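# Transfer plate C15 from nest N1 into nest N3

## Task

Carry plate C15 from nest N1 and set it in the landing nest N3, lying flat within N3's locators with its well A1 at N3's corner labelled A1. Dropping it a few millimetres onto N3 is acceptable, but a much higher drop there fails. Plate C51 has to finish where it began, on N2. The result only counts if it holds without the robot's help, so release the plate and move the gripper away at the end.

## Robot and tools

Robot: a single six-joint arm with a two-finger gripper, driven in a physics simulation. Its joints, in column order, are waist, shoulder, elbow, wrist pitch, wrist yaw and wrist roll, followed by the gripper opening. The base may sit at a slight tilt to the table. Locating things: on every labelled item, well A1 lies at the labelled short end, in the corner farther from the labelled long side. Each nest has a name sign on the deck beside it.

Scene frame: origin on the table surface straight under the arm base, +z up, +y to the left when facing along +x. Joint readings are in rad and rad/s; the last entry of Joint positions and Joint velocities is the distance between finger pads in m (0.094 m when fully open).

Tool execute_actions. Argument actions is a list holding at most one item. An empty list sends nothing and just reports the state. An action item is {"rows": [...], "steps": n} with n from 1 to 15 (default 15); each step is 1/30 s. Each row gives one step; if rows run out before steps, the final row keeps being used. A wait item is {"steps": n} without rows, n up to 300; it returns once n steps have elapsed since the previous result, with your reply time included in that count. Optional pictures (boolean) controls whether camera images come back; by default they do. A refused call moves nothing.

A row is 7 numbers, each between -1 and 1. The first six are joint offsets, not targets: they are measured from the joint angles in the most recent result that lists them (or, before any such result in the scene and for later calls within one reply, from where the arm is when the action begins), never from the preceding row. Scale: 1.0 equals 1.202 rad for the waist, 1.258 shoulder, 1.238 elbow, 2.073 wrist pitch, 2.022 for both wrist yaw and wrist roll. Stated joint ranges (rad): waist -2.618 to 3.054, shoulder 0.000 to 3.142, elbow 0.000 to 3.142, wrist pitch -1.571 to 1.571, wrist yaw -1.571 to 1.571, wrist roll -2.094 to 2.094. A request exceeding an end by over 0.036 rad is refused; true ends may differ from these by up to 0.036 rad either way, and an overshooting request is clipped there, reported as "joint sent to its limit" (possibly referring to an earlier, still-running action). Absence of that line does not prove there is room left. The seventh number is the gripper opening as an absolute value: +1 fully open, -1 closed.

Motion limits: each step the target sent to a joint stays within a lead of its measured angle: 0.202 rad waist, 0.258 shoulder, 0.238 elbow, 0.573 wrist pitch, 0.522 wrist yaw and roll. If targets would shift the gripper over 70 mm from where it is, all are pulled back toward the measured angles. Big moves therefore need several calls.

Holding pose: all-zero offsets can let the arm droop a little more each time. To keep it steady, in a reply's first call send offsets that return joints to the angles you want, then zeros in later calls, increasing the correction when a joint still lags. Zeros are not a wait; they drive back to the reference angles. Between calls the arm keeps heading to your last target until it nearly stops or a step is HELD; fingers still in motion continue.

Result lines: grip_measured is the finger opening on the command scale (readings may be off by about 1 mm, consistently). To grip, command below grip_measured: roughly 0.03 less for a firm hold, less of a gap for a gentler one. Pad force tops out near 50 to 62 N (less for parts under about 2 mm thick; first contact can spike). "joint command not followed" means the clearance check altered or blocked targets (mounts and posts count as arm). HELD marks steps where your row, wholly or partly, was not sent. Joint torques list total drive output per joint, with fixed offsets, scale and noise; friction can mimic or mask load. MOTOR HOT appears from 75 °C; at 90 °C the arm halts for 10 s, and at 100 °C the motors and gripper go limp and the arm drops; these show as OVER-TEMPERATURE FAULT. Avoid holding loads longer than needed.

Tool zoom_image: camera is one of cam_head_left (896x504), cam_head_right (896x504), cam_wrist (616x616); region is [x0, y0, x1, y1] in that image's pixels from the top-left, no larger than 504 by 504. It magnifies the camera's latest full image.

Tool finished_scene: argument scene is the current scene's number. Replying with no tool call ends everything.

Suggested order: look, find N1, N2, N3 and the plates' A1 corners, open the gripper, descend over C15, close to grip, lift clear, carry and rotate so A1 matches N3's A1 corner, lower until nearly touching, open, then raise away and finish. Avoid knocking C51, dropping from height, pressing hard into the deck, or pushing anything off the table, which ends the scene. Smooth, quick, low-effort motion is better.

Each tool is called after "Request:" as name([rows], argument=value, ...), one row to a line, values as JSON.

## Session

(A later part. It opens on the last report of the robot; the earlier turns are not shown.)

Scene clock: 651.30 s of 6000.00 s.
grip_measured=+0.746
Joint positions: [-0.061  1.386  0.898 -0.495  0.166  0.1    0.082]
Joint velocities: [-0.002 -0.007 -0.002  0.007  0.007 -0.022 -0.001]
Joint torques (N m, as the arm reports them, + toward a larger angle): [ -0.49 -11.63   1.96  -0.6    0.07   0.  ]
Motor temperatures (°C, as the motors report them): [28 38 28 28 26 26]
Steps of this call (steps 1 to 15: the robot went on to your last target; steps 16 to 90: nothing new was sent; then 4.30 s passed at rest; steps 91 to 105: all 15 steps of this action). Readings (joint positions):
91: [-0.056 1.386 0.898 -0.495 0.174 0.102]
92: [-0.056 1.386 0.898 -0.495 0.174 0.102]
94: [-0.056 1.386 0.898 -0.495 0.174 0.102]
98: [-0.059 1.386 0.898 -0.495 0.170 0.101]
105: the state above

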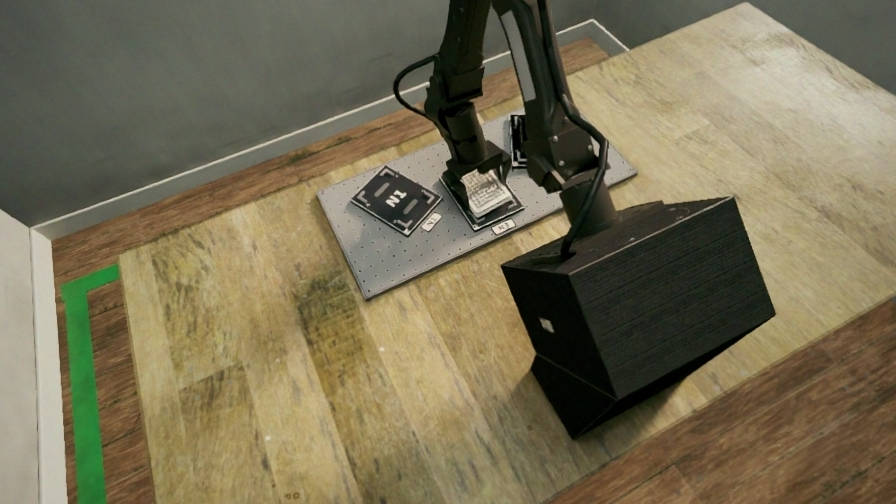

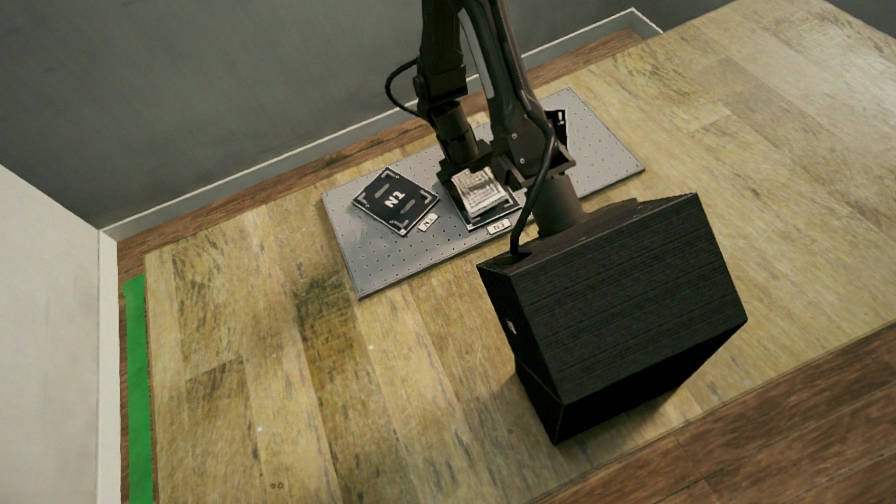

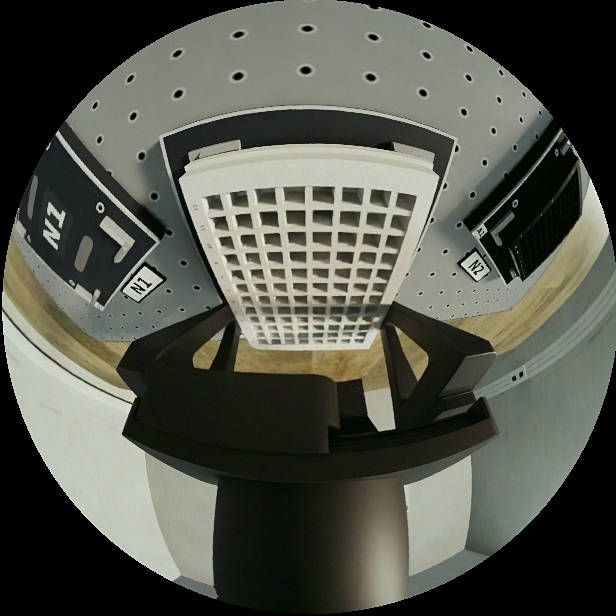

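Request:
execute_actions([
  {"rows":[[0,0.008,0,0.003,0,0,0.7],[0,0.016,0,0.006,0,0,0.7],[0,0.022,0,0.01,0,0,0.7]]},
])

Request:
zoom_image(camera="cam_wrist", region=[140, 80, 480, 260])

Request:
zoom_image(camera="cam_head_left", region=[430, 140, 540, 240])

Scene clock: 667.93 s of 6000.00 s.
grip_measured=+0.746
Joint positions: [-0.061  1.397  0.898 -0.486  0.166  0.097  0.082]
Joint velocities: [-0.007 -0.002  0.002  0.037  0.022  0.022 -0.   ]
Joint torques (N m, as the arm reports them, + toward a larger angle): [ 0.58 -7.76  2.01 -0.43 -0.01  0.02]
Motor temperatures (°C, as the motors report them): [28 39 28 28 26 26]
Steps of this call (steps 1 to 15: the robot went on to your last target; steps 16 to 90: nothing new was sent; then 13.13 s passed at rest; steps 91 to 105: all 15 steps of this action). Readings (joint positions):
91: [-0.061 1.386 0.898 -0.495 0.166 0.100]
92: [-0.061 1.387 0.898 -0.495 0.165 0.100]
94: [-0.061 1.394 0.898 -0.488 0.164 0.100]
98: [-0.061 1.397 0.898 -0.486 0.166 0.097]
105: the state above

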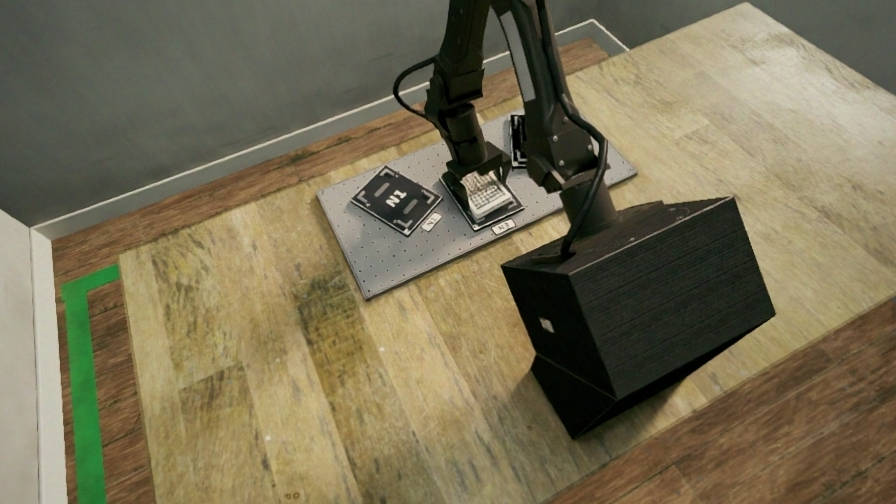

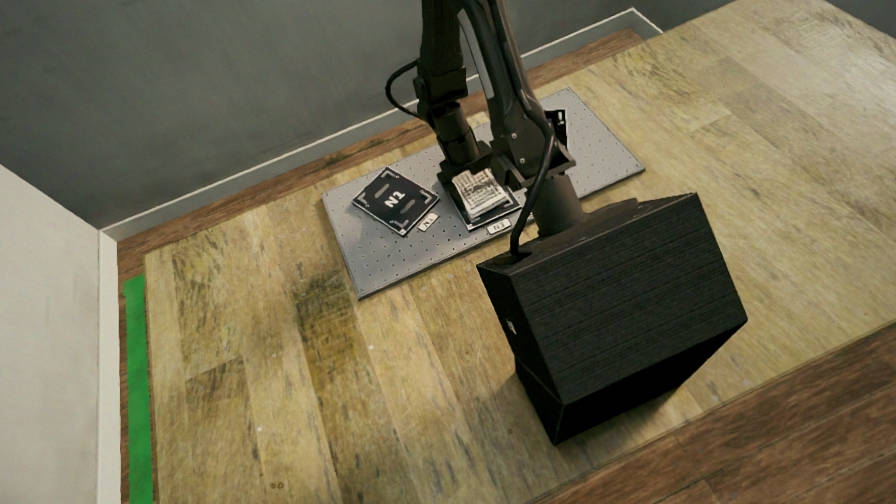

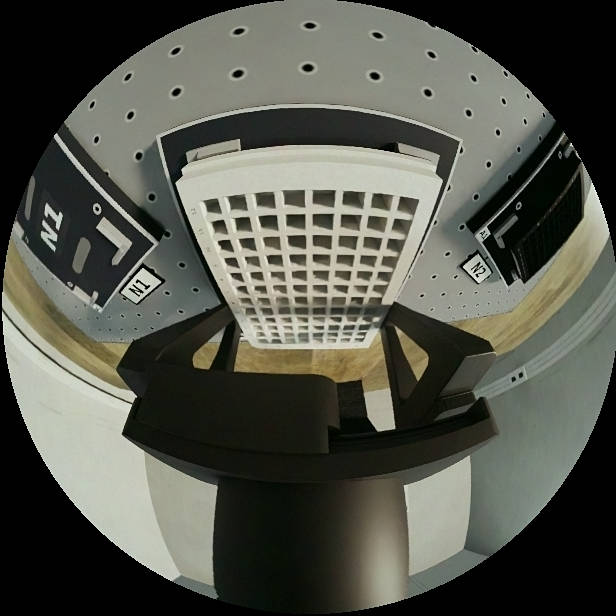

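Region (140, 80, 480, 260) of cam_wrist's 616x616 image, scaled by 1.482, with more detail than that image has; it fills the top 267 rows of this view, and the rest is white.

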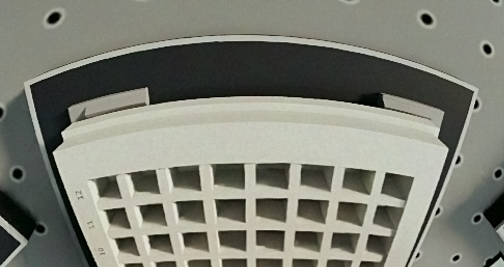

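Region (430, 140, 540, 240) of cam_head_left's 896x504 image, scaled by 4.582, with more detail than that image has; it fills the top 458 rows of this view, and the rest is white.

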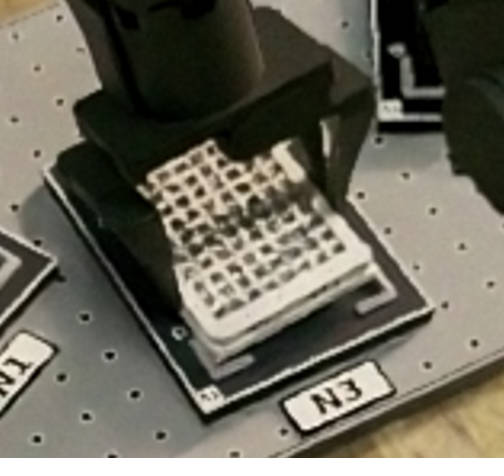

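Request:
zoom_image(camera="cam_wrist", region=[150, 130, 470, 370])

Request:
zoom_image(camera="cam_head_right", region=[440, 170, 530, 240])

Region (150, 130, 470, 370) of cam_wrist's 616x616 image, scaled by 1.575, with more detail than that image has; it fills the top 378 rows of this view, and the rest is white.

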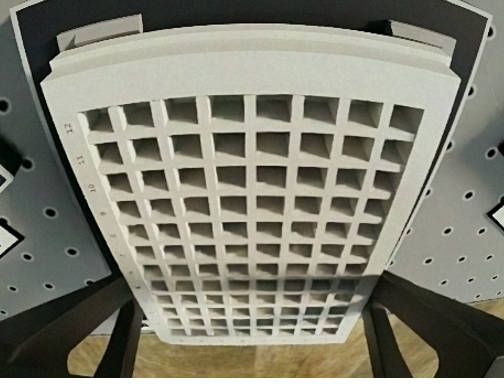

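Region (440, 170, 530, 240) of cam_head_right's 896x504 image, scaled by 5.600, with more detail than that image has.

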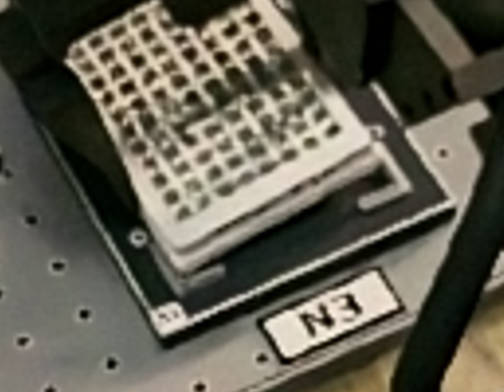

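Request:
execute_actions([
  {"rows":[[0,-0.012,0,0,0,0,0.7],[0,-0.024,0,0,0,0,0.7],[0,-0.032,0,0,0,0,0.7],[0,-0.032,0,0,0,0,0.7],[0,-0.032,0,0,0,0,0.7],[-0.007,-0.032,0,0,0,0,0.7],[-0.014,-0.032,0,0,0,0,0.7]]},
])

Request:
zoom_image(camera="cam_wrist", region=[150, 90, 470, 370])

Request:
zoom_image(camera="cam_head_right", region=[440, 170, 530, 240])

Scene clock: 693.87 s of 6000.00 s.
grip_measured=+0.746
Joint positions: [-0.065  1.378  0.898 -0.49   0.162  0.096  0.082]
Joint velocities: [-0.017 -0.017 -0.007  0.037 -0.066  0.022 -0.001]
Joint torques (N m, as the arm reports them, + toward a larger angle): [ -0.32 -11.07   2.02  -0.52   0.05  -0.03]
Motor temperatures (°C, as the motors report them): [28 37 28 28 26 26]
Steps of this call (steps 1 to 15: the robot went on to your last target; steps 16 to 90: nothing new was sent; then 22.43 s passed at rest; steps 91 to 105: all 15 steps of this action). Readings (joint positions):
91: [-0.061 1.397 0.898 -0.486 0.166 0.097]
92: [-0.061 1.394 0.898 -0.486 0.166 0.096]
94: [-0.061 1.388 0.898 -0.488 0.165 0.096]
98: [-0.063 1.378 0.898 -0.490 0.164 0.096]
105: the state above

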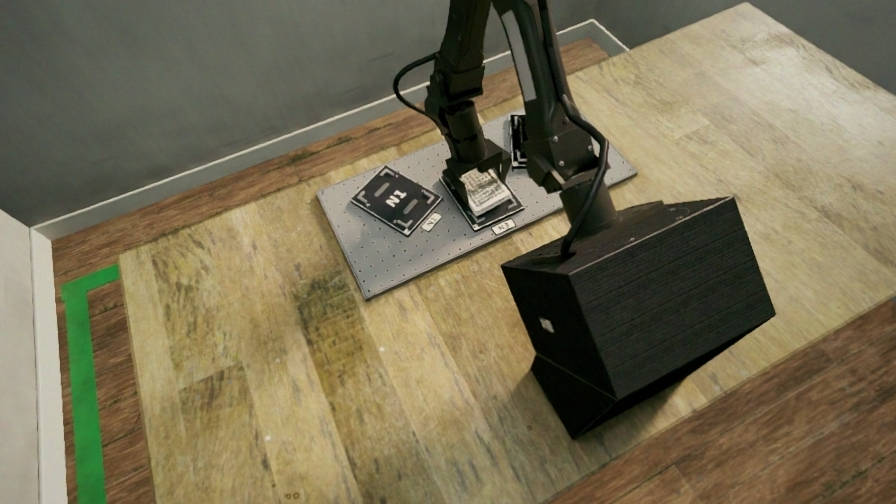

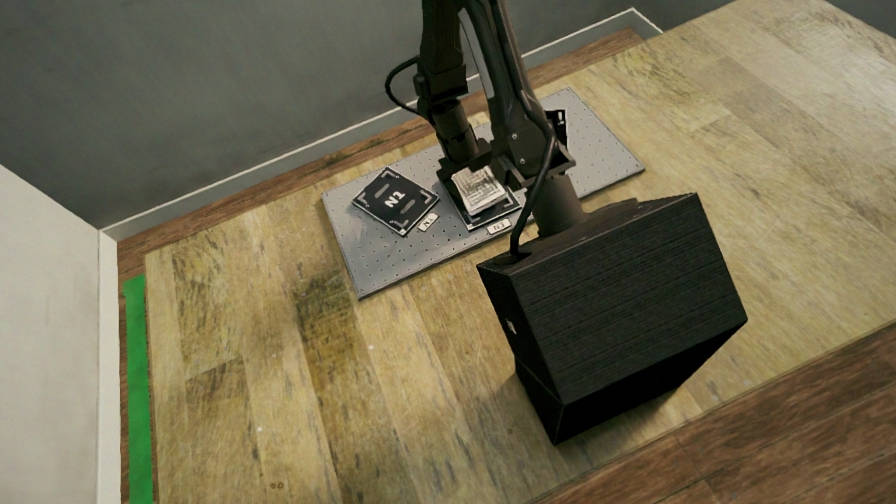

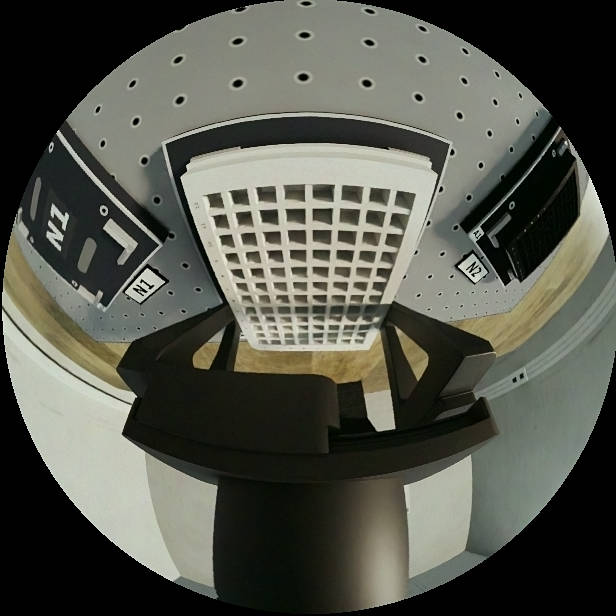

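Region (150, 90, 470, 370) of cam_wrist's 616x616 image, scaled by 1.575, with more detail than that image has; it fills the top 441 rows of this view, and the rest is white.

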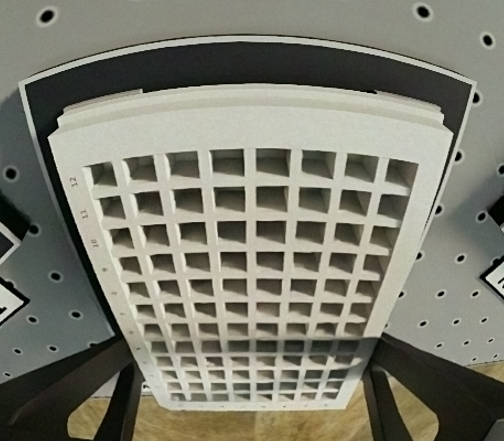

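Region (440, 170, 530, 240) of cam_head_right's 896x504 image, scaled by 5.600, with more detail than that image has.

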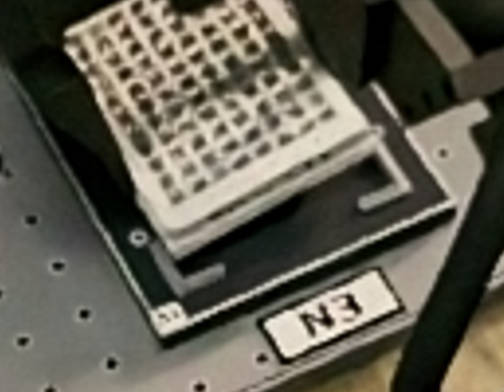

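Request:
execute_actions([
  {"rows":[[0,0.008,0,0,0.004,0,0.7],[0,0.016,0,0,0.008,0,0.7],[0,0.022,0,0,0.01,0,0.7],[0,0.027,0,0,0.01,0,0.7]]},
])

Request:
zoom_image(camera="cam_wrist", region=[150, 90, 470, 370])

Request:
zoom_image(camera="cam_head_right", region=[440, 170, 530, 240])

Scene clock: 707.60 s of 6000.00 s.
grip_measured=+0.746
Joint positions: [-0.065  1.401  0.898 -0.488  0.163  0.094  0.082]
Joint velocities: [-0.022 -0.012 -0.007  0.037 -0.007  0.007  0.   ]
Joint torques (N m, as the arm reports them, + toward a larger angle): [ 0.52 -7.81  1.71 -0.64  0.16 -0.01]
Motor temperatures (°C, as the motors report them): [28 39 28 28 26 26]
Steps of this call (steps 1 to 15: the robot went on to your last target; steps 16 to 90: nothing new was sent; then 10.23 s passed at rest; steps 91 to 105: all 15 steps of this action). Readings (joint positions):
91: [-0.065 1.378 0.898 -0.490 0.161 0.096]
92: [-0.065 1.379 0.898 -0.490 0.161 0.096]
94: [-0.065 1.387 0.898 -0.489 0.162 0.096]
98: [-0.065 1.401 0.898 -0.488 0.163 0.094]
105: the state above

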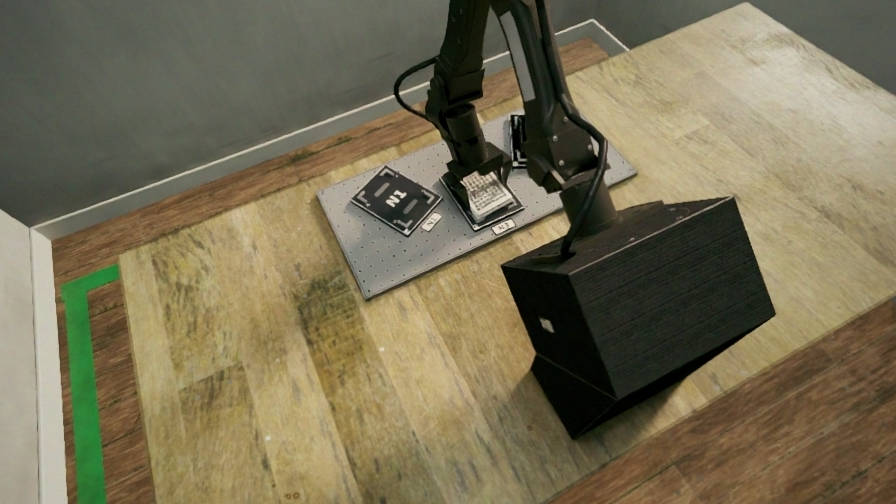

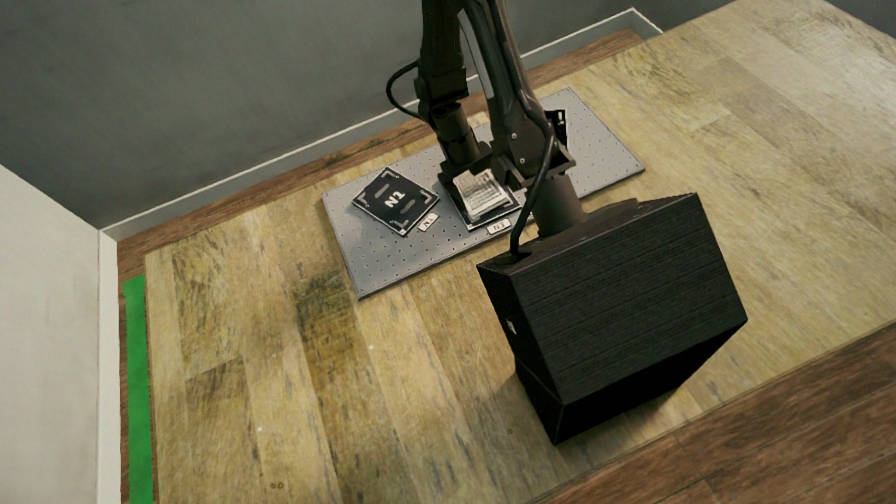

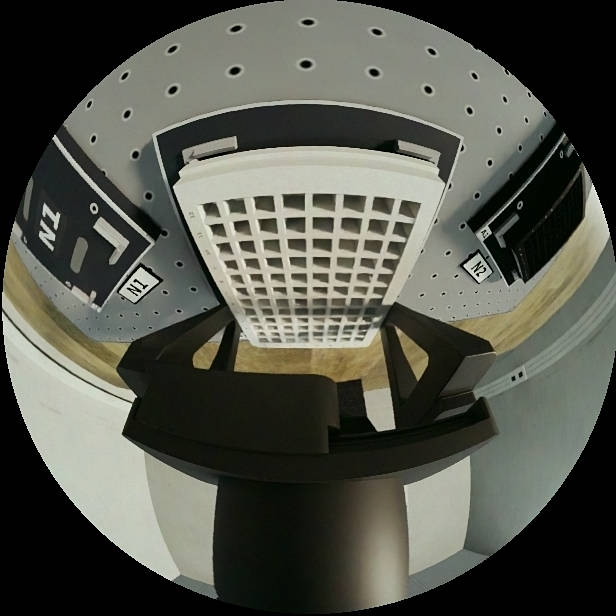

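Region (150, 90, 470, 370) of cam_wrist's 616x616 image, scaled by 1.575, with more detail than that image has; it fills the top 441 rows of this view, and the rest is white.

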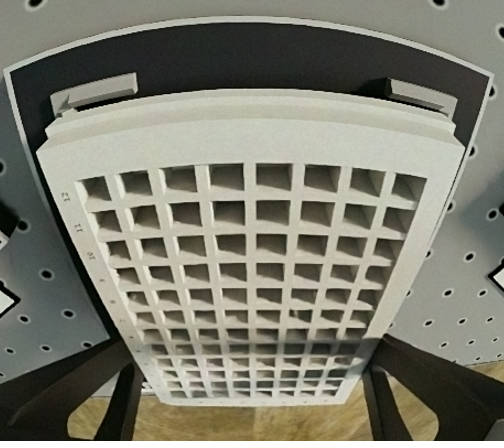

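Region (440, 170, 530, 240) of cam_head_right's 896x504 image, scaled by 5.600, with more detail than that image has.

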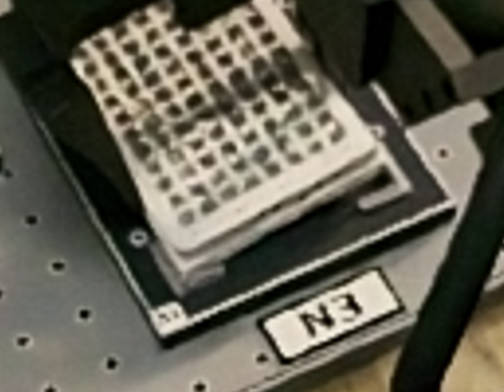

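Request:
execute_actions([
  {"rows":[[0,0,0.01,0,0,0,0.7],[0,0.004,0.02,0,0,0,0.7],[0,0.008,0.027,0.004,0,0,0.7],[0,0.012,0.03,0.008,0,0,0.7],[0,0.016,0.03,0.008,0,0,0.7]]},
])

Request:
zoom_image(camera="cam_wrist", region=[150, 90, 470, 370])

Request:
zoom_image(camera="cam_head_right", region=[440, 170, 530, 240])

Scene clock: 719.97 s of 6000.00 s.
grip_measured=+0.746
Joint positions: [-0.065  1.409  0.91  -0.488  0.163  0.086  0.082]
Joint velocities: [-0.017  0.002  0.002 -0.022 -0.007  0.095 -0.001]
Joint torques (N m, as the arm reports them, + toward a larger angle): [ 0.76 -8.03  3.59 -0.42  0.01  0.12]
Motor temperatures (°C, as the motors report them): [28 38 28 28 26 26]
Steps of this call (steps 1 to 15: the robot went on to your last target; steps 16 to 90: nothing new was sent; then 8.87 s passed at rest; steps 91 to 105: all 15 steps of this action). Readings (joint positions):
91: [-0.065 1.401 0.898 -0.487 0.163 0.094]
92: [-0.065 1.401 0.898 -0.487 0.163 0.093]
94: [-0.065 1.402 0.902 -0.487 0.163 0.092]
98: [-0.065 1.409 0.910 -0.488 0.163 0.086]
105: the state above

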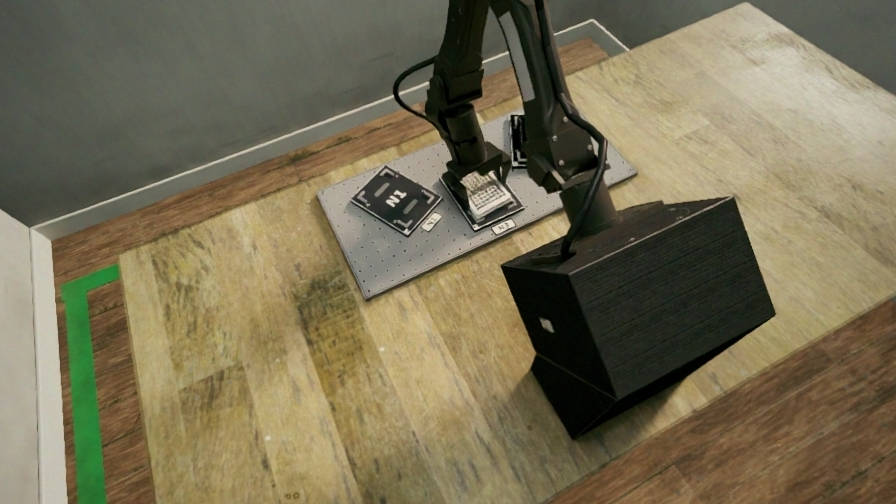

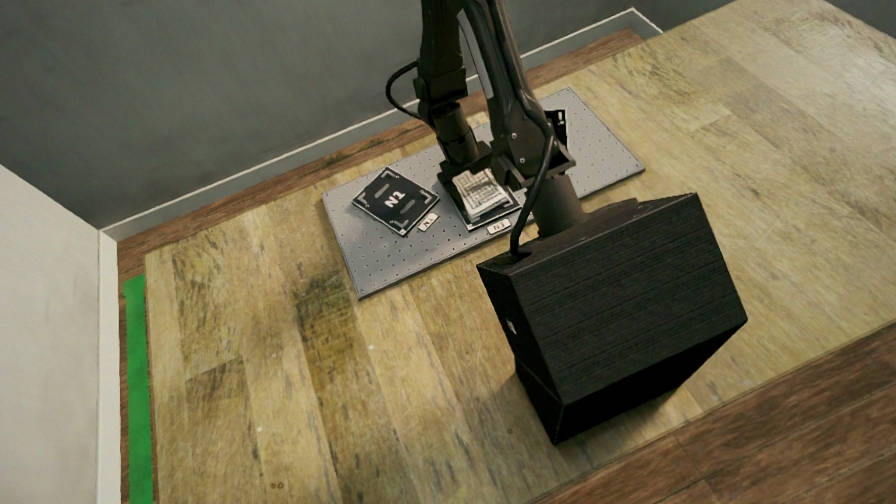

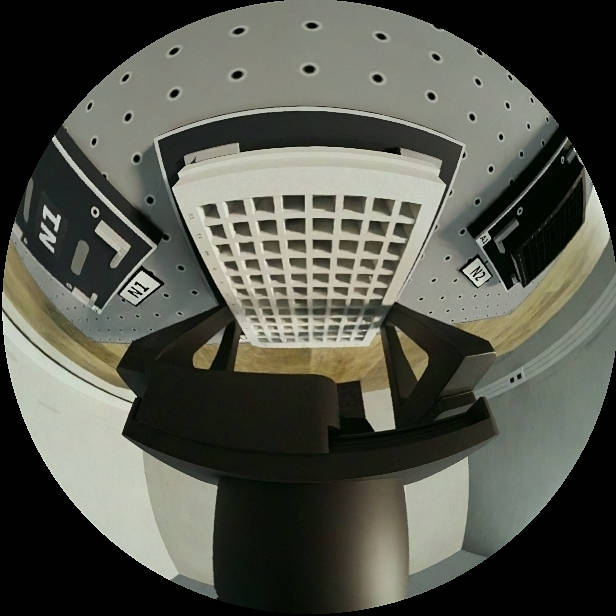

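Region (150, 90, 470, 370) of cam_wrist's 616x616 image, scaled by 1.575, with more detail than that image has; it fills the top 441 rows of this view, and the rest is white.

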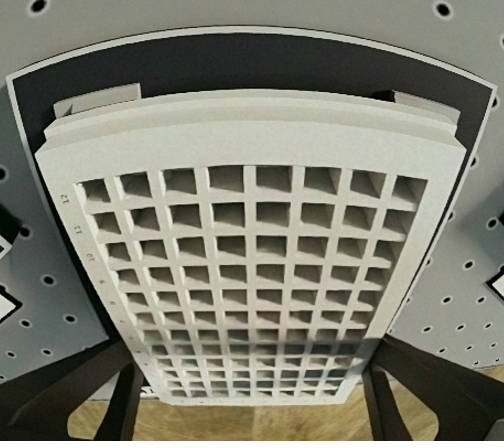

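Region (440, 170, 530, 240) of cam_head_right's 896x504 image, scaled by 5.600, with more detail than that image has.

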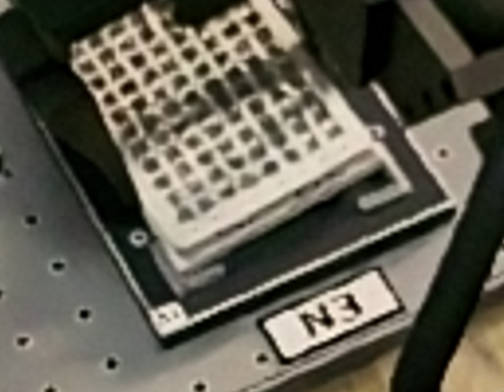

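Request:
execute_actions([
  {"rows":[[0,-0.012,0,0,0,0,0.7],[0,-0.024,0,0,0,0,0.7],[0,-0.034,0,0,0,0,0.7],[0,-0.034,0,0,0,0,0.7],[0,-0.034,0,0,0,0,0.7],[-0.007,-0.034,0,0,0.004,0,0.7],[-0.014,-0.034,0,0,0.008,0,0.7],[-0.018,-0.034,0,0,0.01,0,0.7]]},
])

Request:
zoom_image(camera="cam_wrist", region=[150, 90, 470, 370])

Request:
zoom_image(camera="cam_head_right", region=[440, 170, 530, 240])

Scene clock: 732.67 s of 6000.00 s.
grip_measured=+0.746
Joint positions: [-0.074  1.386  0.91  -0.498  0.164  0.08   0.082]
Joint velocities: [ 0.007 -0.032  0.002  0.022  0.007 -0.022 -0.001]
Joint torques (N m, as the arm reports them, + toward a larger angle): [ -0.54 -11.02   2.03  -0.43   0.15   0.08]
Motor temperatures (°C, as the motors report them): [28 38 28 28 26 26]
Steps of this call (steps 1 to 15: the robot went on to your last target; steps 16 to 90: nothing new was sent; then 9.20 s passed at rest; steps 91 to 105: all 15 steps of this action). Readings (joint positions):
91: [-0.065 1.409 0.910 -0.489 0.163 0.085]
92: [-0.065 1.407 0.910 -0.489 0.163 0.084]
94: [-0.065 1.400 0.910 -0.494 0.162 0.083]
98: [-0.067 1.388 0.910 -0.499 0.162 0.082]
105: the state above

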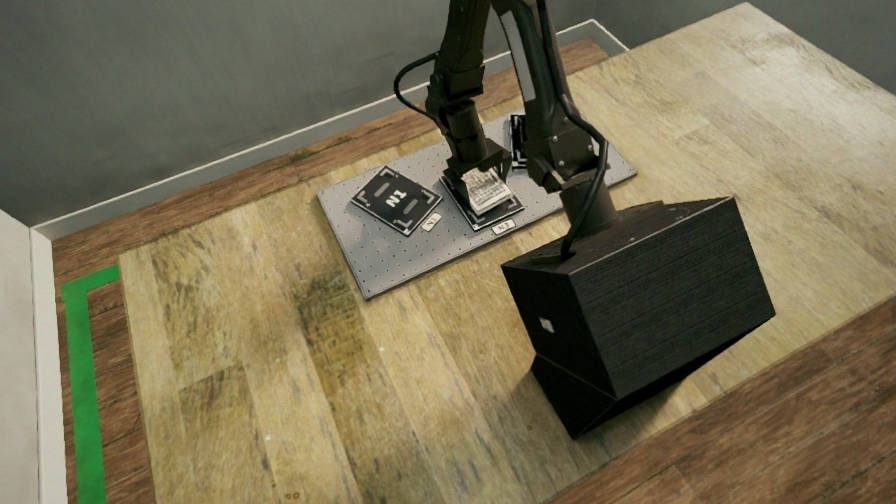

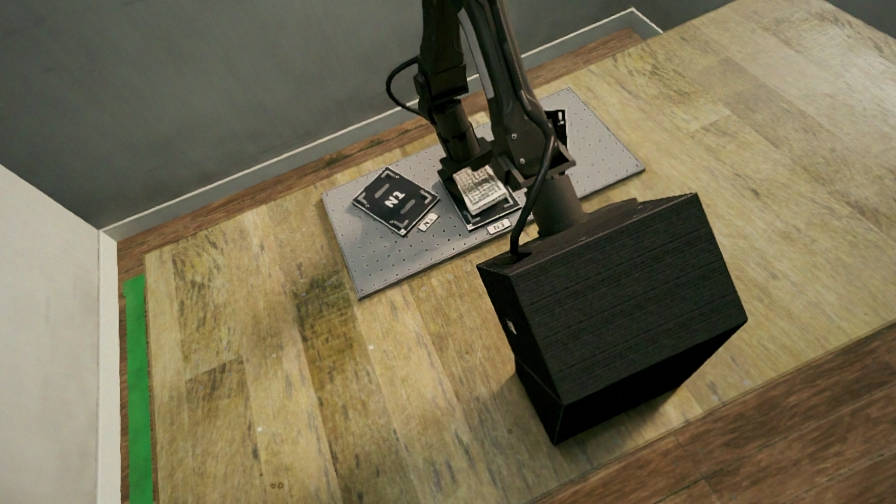

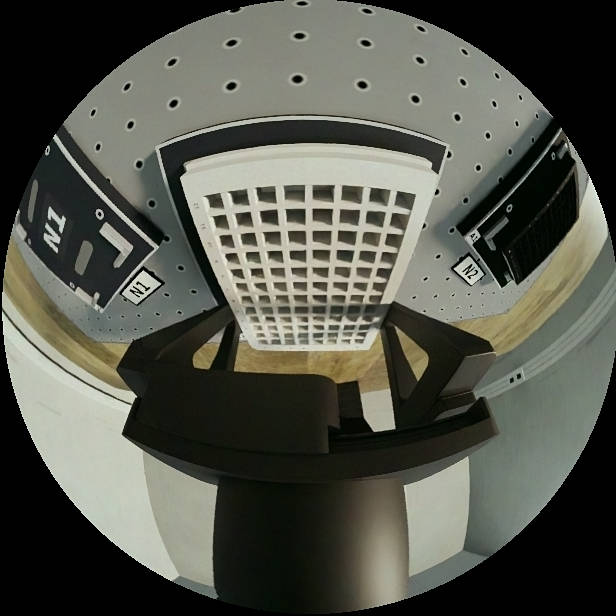

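Region (150, 90, 470, 370) of cam_wrist's 616x616 image, scaled by 1.575, with more detail than that image has; it fills the top 441 rows of this view, and the rest is white.

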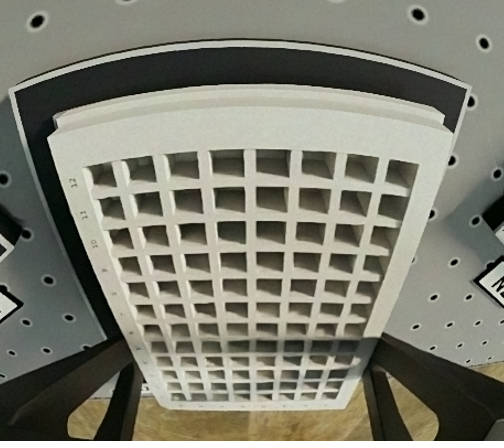

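Region (440, 170, 530, 240) of cam_head_right's 896x504 image, scaled by 5.600, with more detail than that image has.

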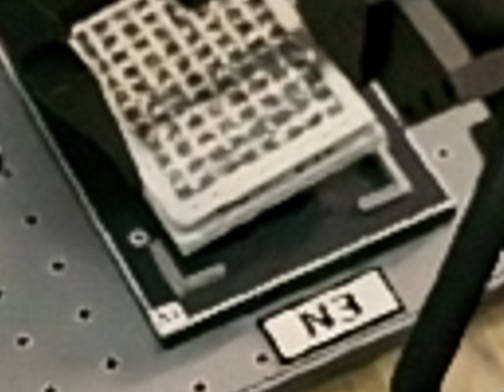

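Request:
execute_actions([
  {"rows":[[0.004,0.008,0,0,0,0,0.7],[0.006,0.014,0,0,0,0,0.7],[0.006,0.018,0,0,0,0,0.7]]},
])

Request:
zoom_image(camera="cam_wrist", region=[150, 90, 470, 370])

Request:
zoom_image(camera="cam_head_right", region=[440, 170, 530, 240])

Scene clock: 740.20 s of 6000.00 s.
grip_measured=+0.746
Joint positions: [-0.074  1.398  0.91  -0.493  0.162  0.08   0.082]
Joint velocities: [-0.017  0.017 -0.017 -0.007  0.007 -0.022  0.   ]
Joint torques (N m, as the arm reports them, + toward a larger angle): [ 0.96 -8.03  1.86 -0.67 -0.04 -0.01]
Motor temperatures (°C, as the motors report them): [28 38 28 28 26 26]
Steps of this call (steps 1 to 15: the robot went on to your last target; steps 16 to 90: nothing new was sent; then 4.03 s passed at rest; steps 91 to 105: all 15 steps of this action). Readings (joint positions):
91: [-0.074 1.386 0.910 -0.498 0.163 0.079]
92: [-0.074 1.387 0.910 -0.498 0.162 0.079]
94: [-0.074 1.393 0.910 -0.498 0.162 0.079]
98: [-0.074 1.398 0.910 -0.493 0.162 0.080]
105: the state above

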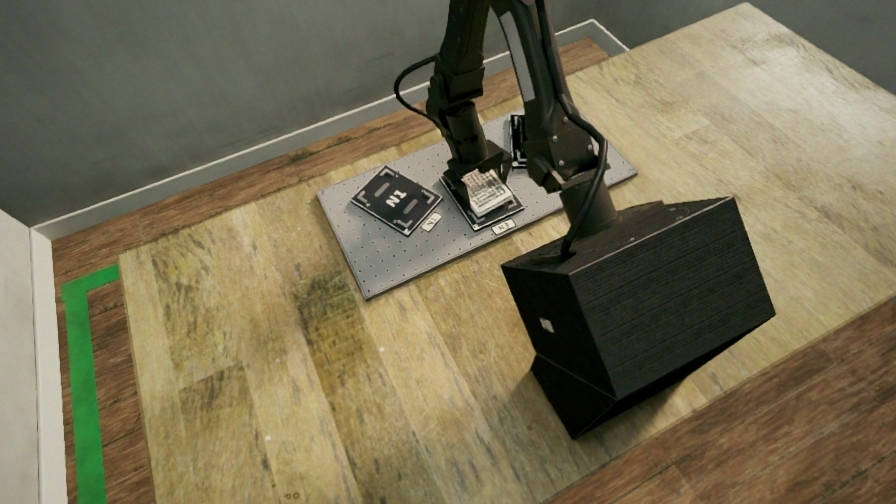

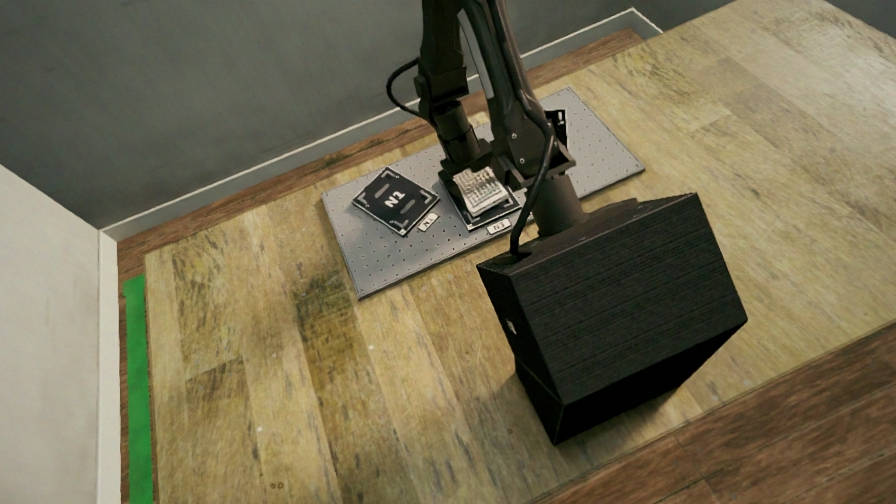

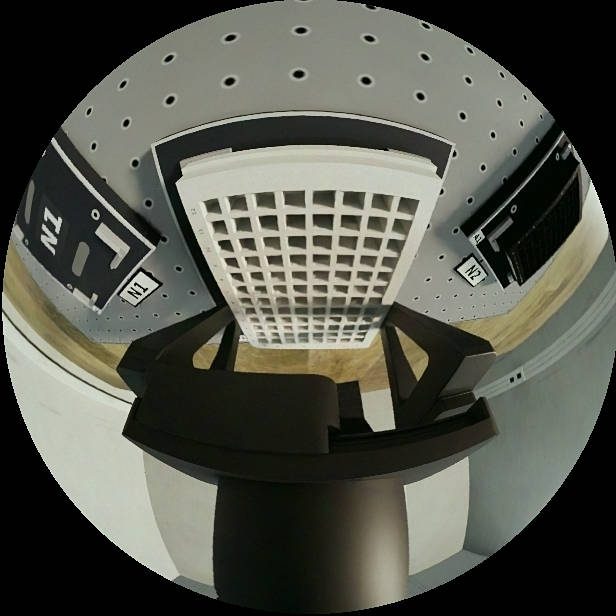

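Region (150, 90, 470, 370) of cam_wrist's 616x616 image, scaled by 1.575, with more detail than that image has; it fills the top 441 rows of this view, and the rest is white.

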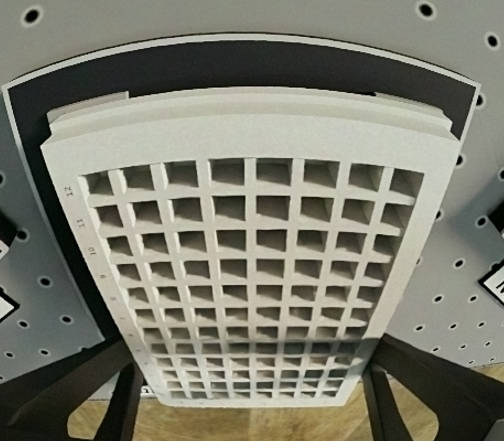

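Region (440, 170, 530, 240) of cam_head_right's 896x504 image, scaled by 5.600, with more detail than that image has.

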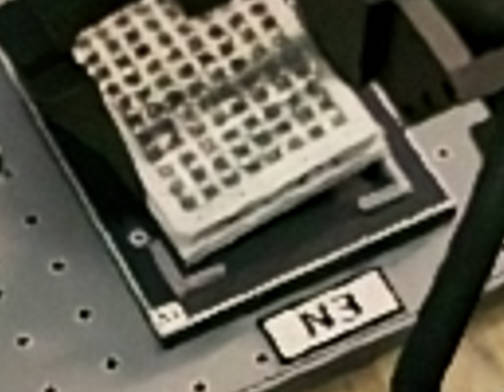

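Request:
execute_actions([
  {"rows":[[0,-0.01,0,0,0,0,0.7],[0,-0.018,0,0,0,0,0.7],[0,-0.022,0,0,0,0,0.7],[0.005,-0.022,0,0,0,0,0.7],[0.011,-0.022,0,-0.004,0,0,0.7],[0.011,-0.022,0,-0.008,0,0,0.7],[0.011,-0.022,0,-0.012,0,0,0.7]]},
])

Request:
zoom_image(camera="cam_wrist", region=[150, 90, 470, 370])

Request:
zoom_image(camera="cam_head_right", region=[440, 170, 530, 240])

Scene clock: 751.30 s of 6000.00 s.
grip_measured=+0.746
Joint positions: [-0.074  1.391  0.91  -0.497  0.162  0.08   0.082]
Joint velocities: [-0.002  0.007 -0.012 -0.022  0.051 -0.037  0.   ]
Joint torques (N m, as the arm reports them, + toward a larger angle): [  1.4  -11.03   1.92  -0.79   0.03   0.01]
Motor temperatures (°C, as the motors report them): [28 38 28 28 26 26]
Steps of this call (steps 1 to 15: the robot went on to your last target; steps 16 to 90: nothing new was sent; then 7.60 s passed at rest; steps 91 to 105: all 15 steps of this action). Readings (joint positions):
91: [-0.074 1.398 0.910 -0.493 0.162 0.080]
92: [-0.074 1.398 0.910 -0.493 0.162 0.080]
94: [-0.074 1.396 0.910 -0.493 0.162 0.080]
98: [-0.074 1.391 0.910 -0.496 0.162 0.080]
105: the state above

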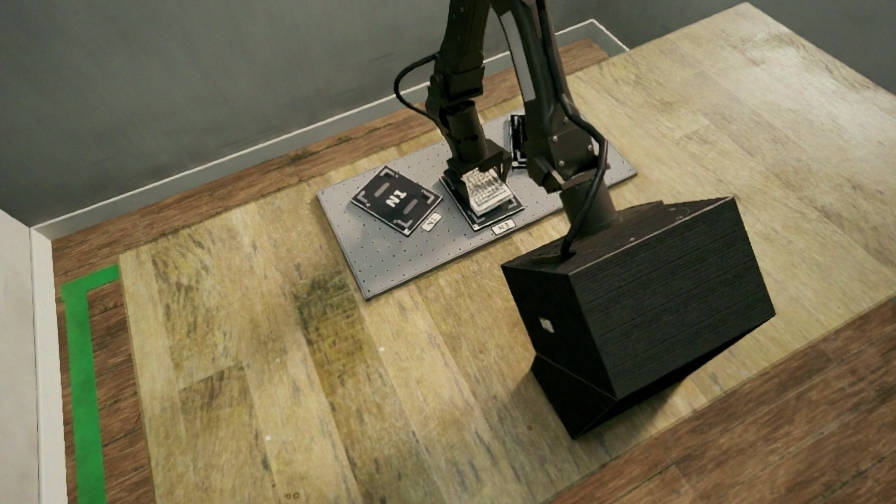

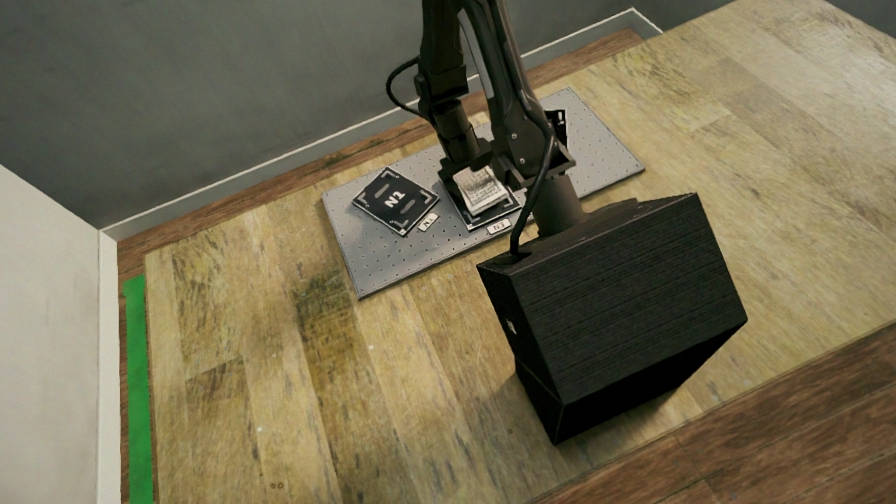

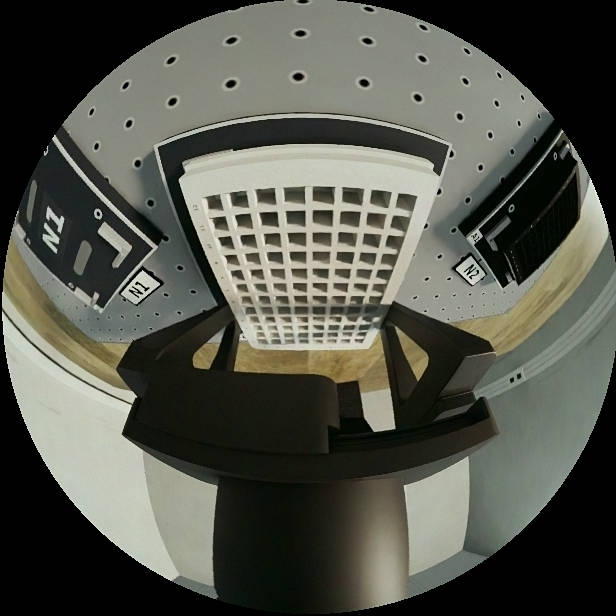

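Region (150, 90, 470, 370) of cam_wrist's 616x616 image, scaled by 1.575, with more detail than that image has; it fills the top 441 rows of this view, and the rest is white.

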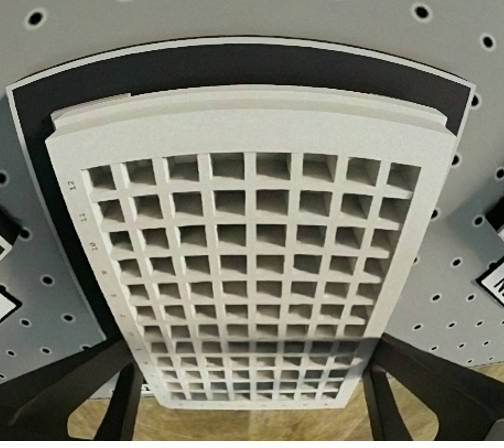

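Region (440, 170, 530, 240) of cam_head_right's 896x504 image, scaled by 5.600, with more detail than that image has.

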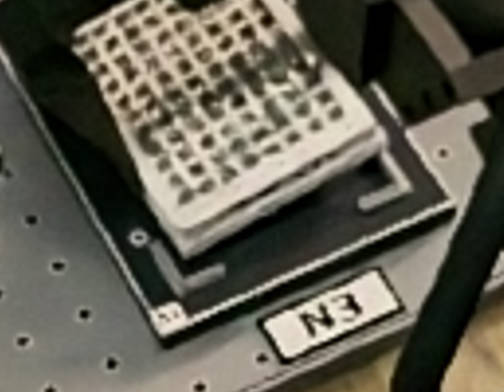

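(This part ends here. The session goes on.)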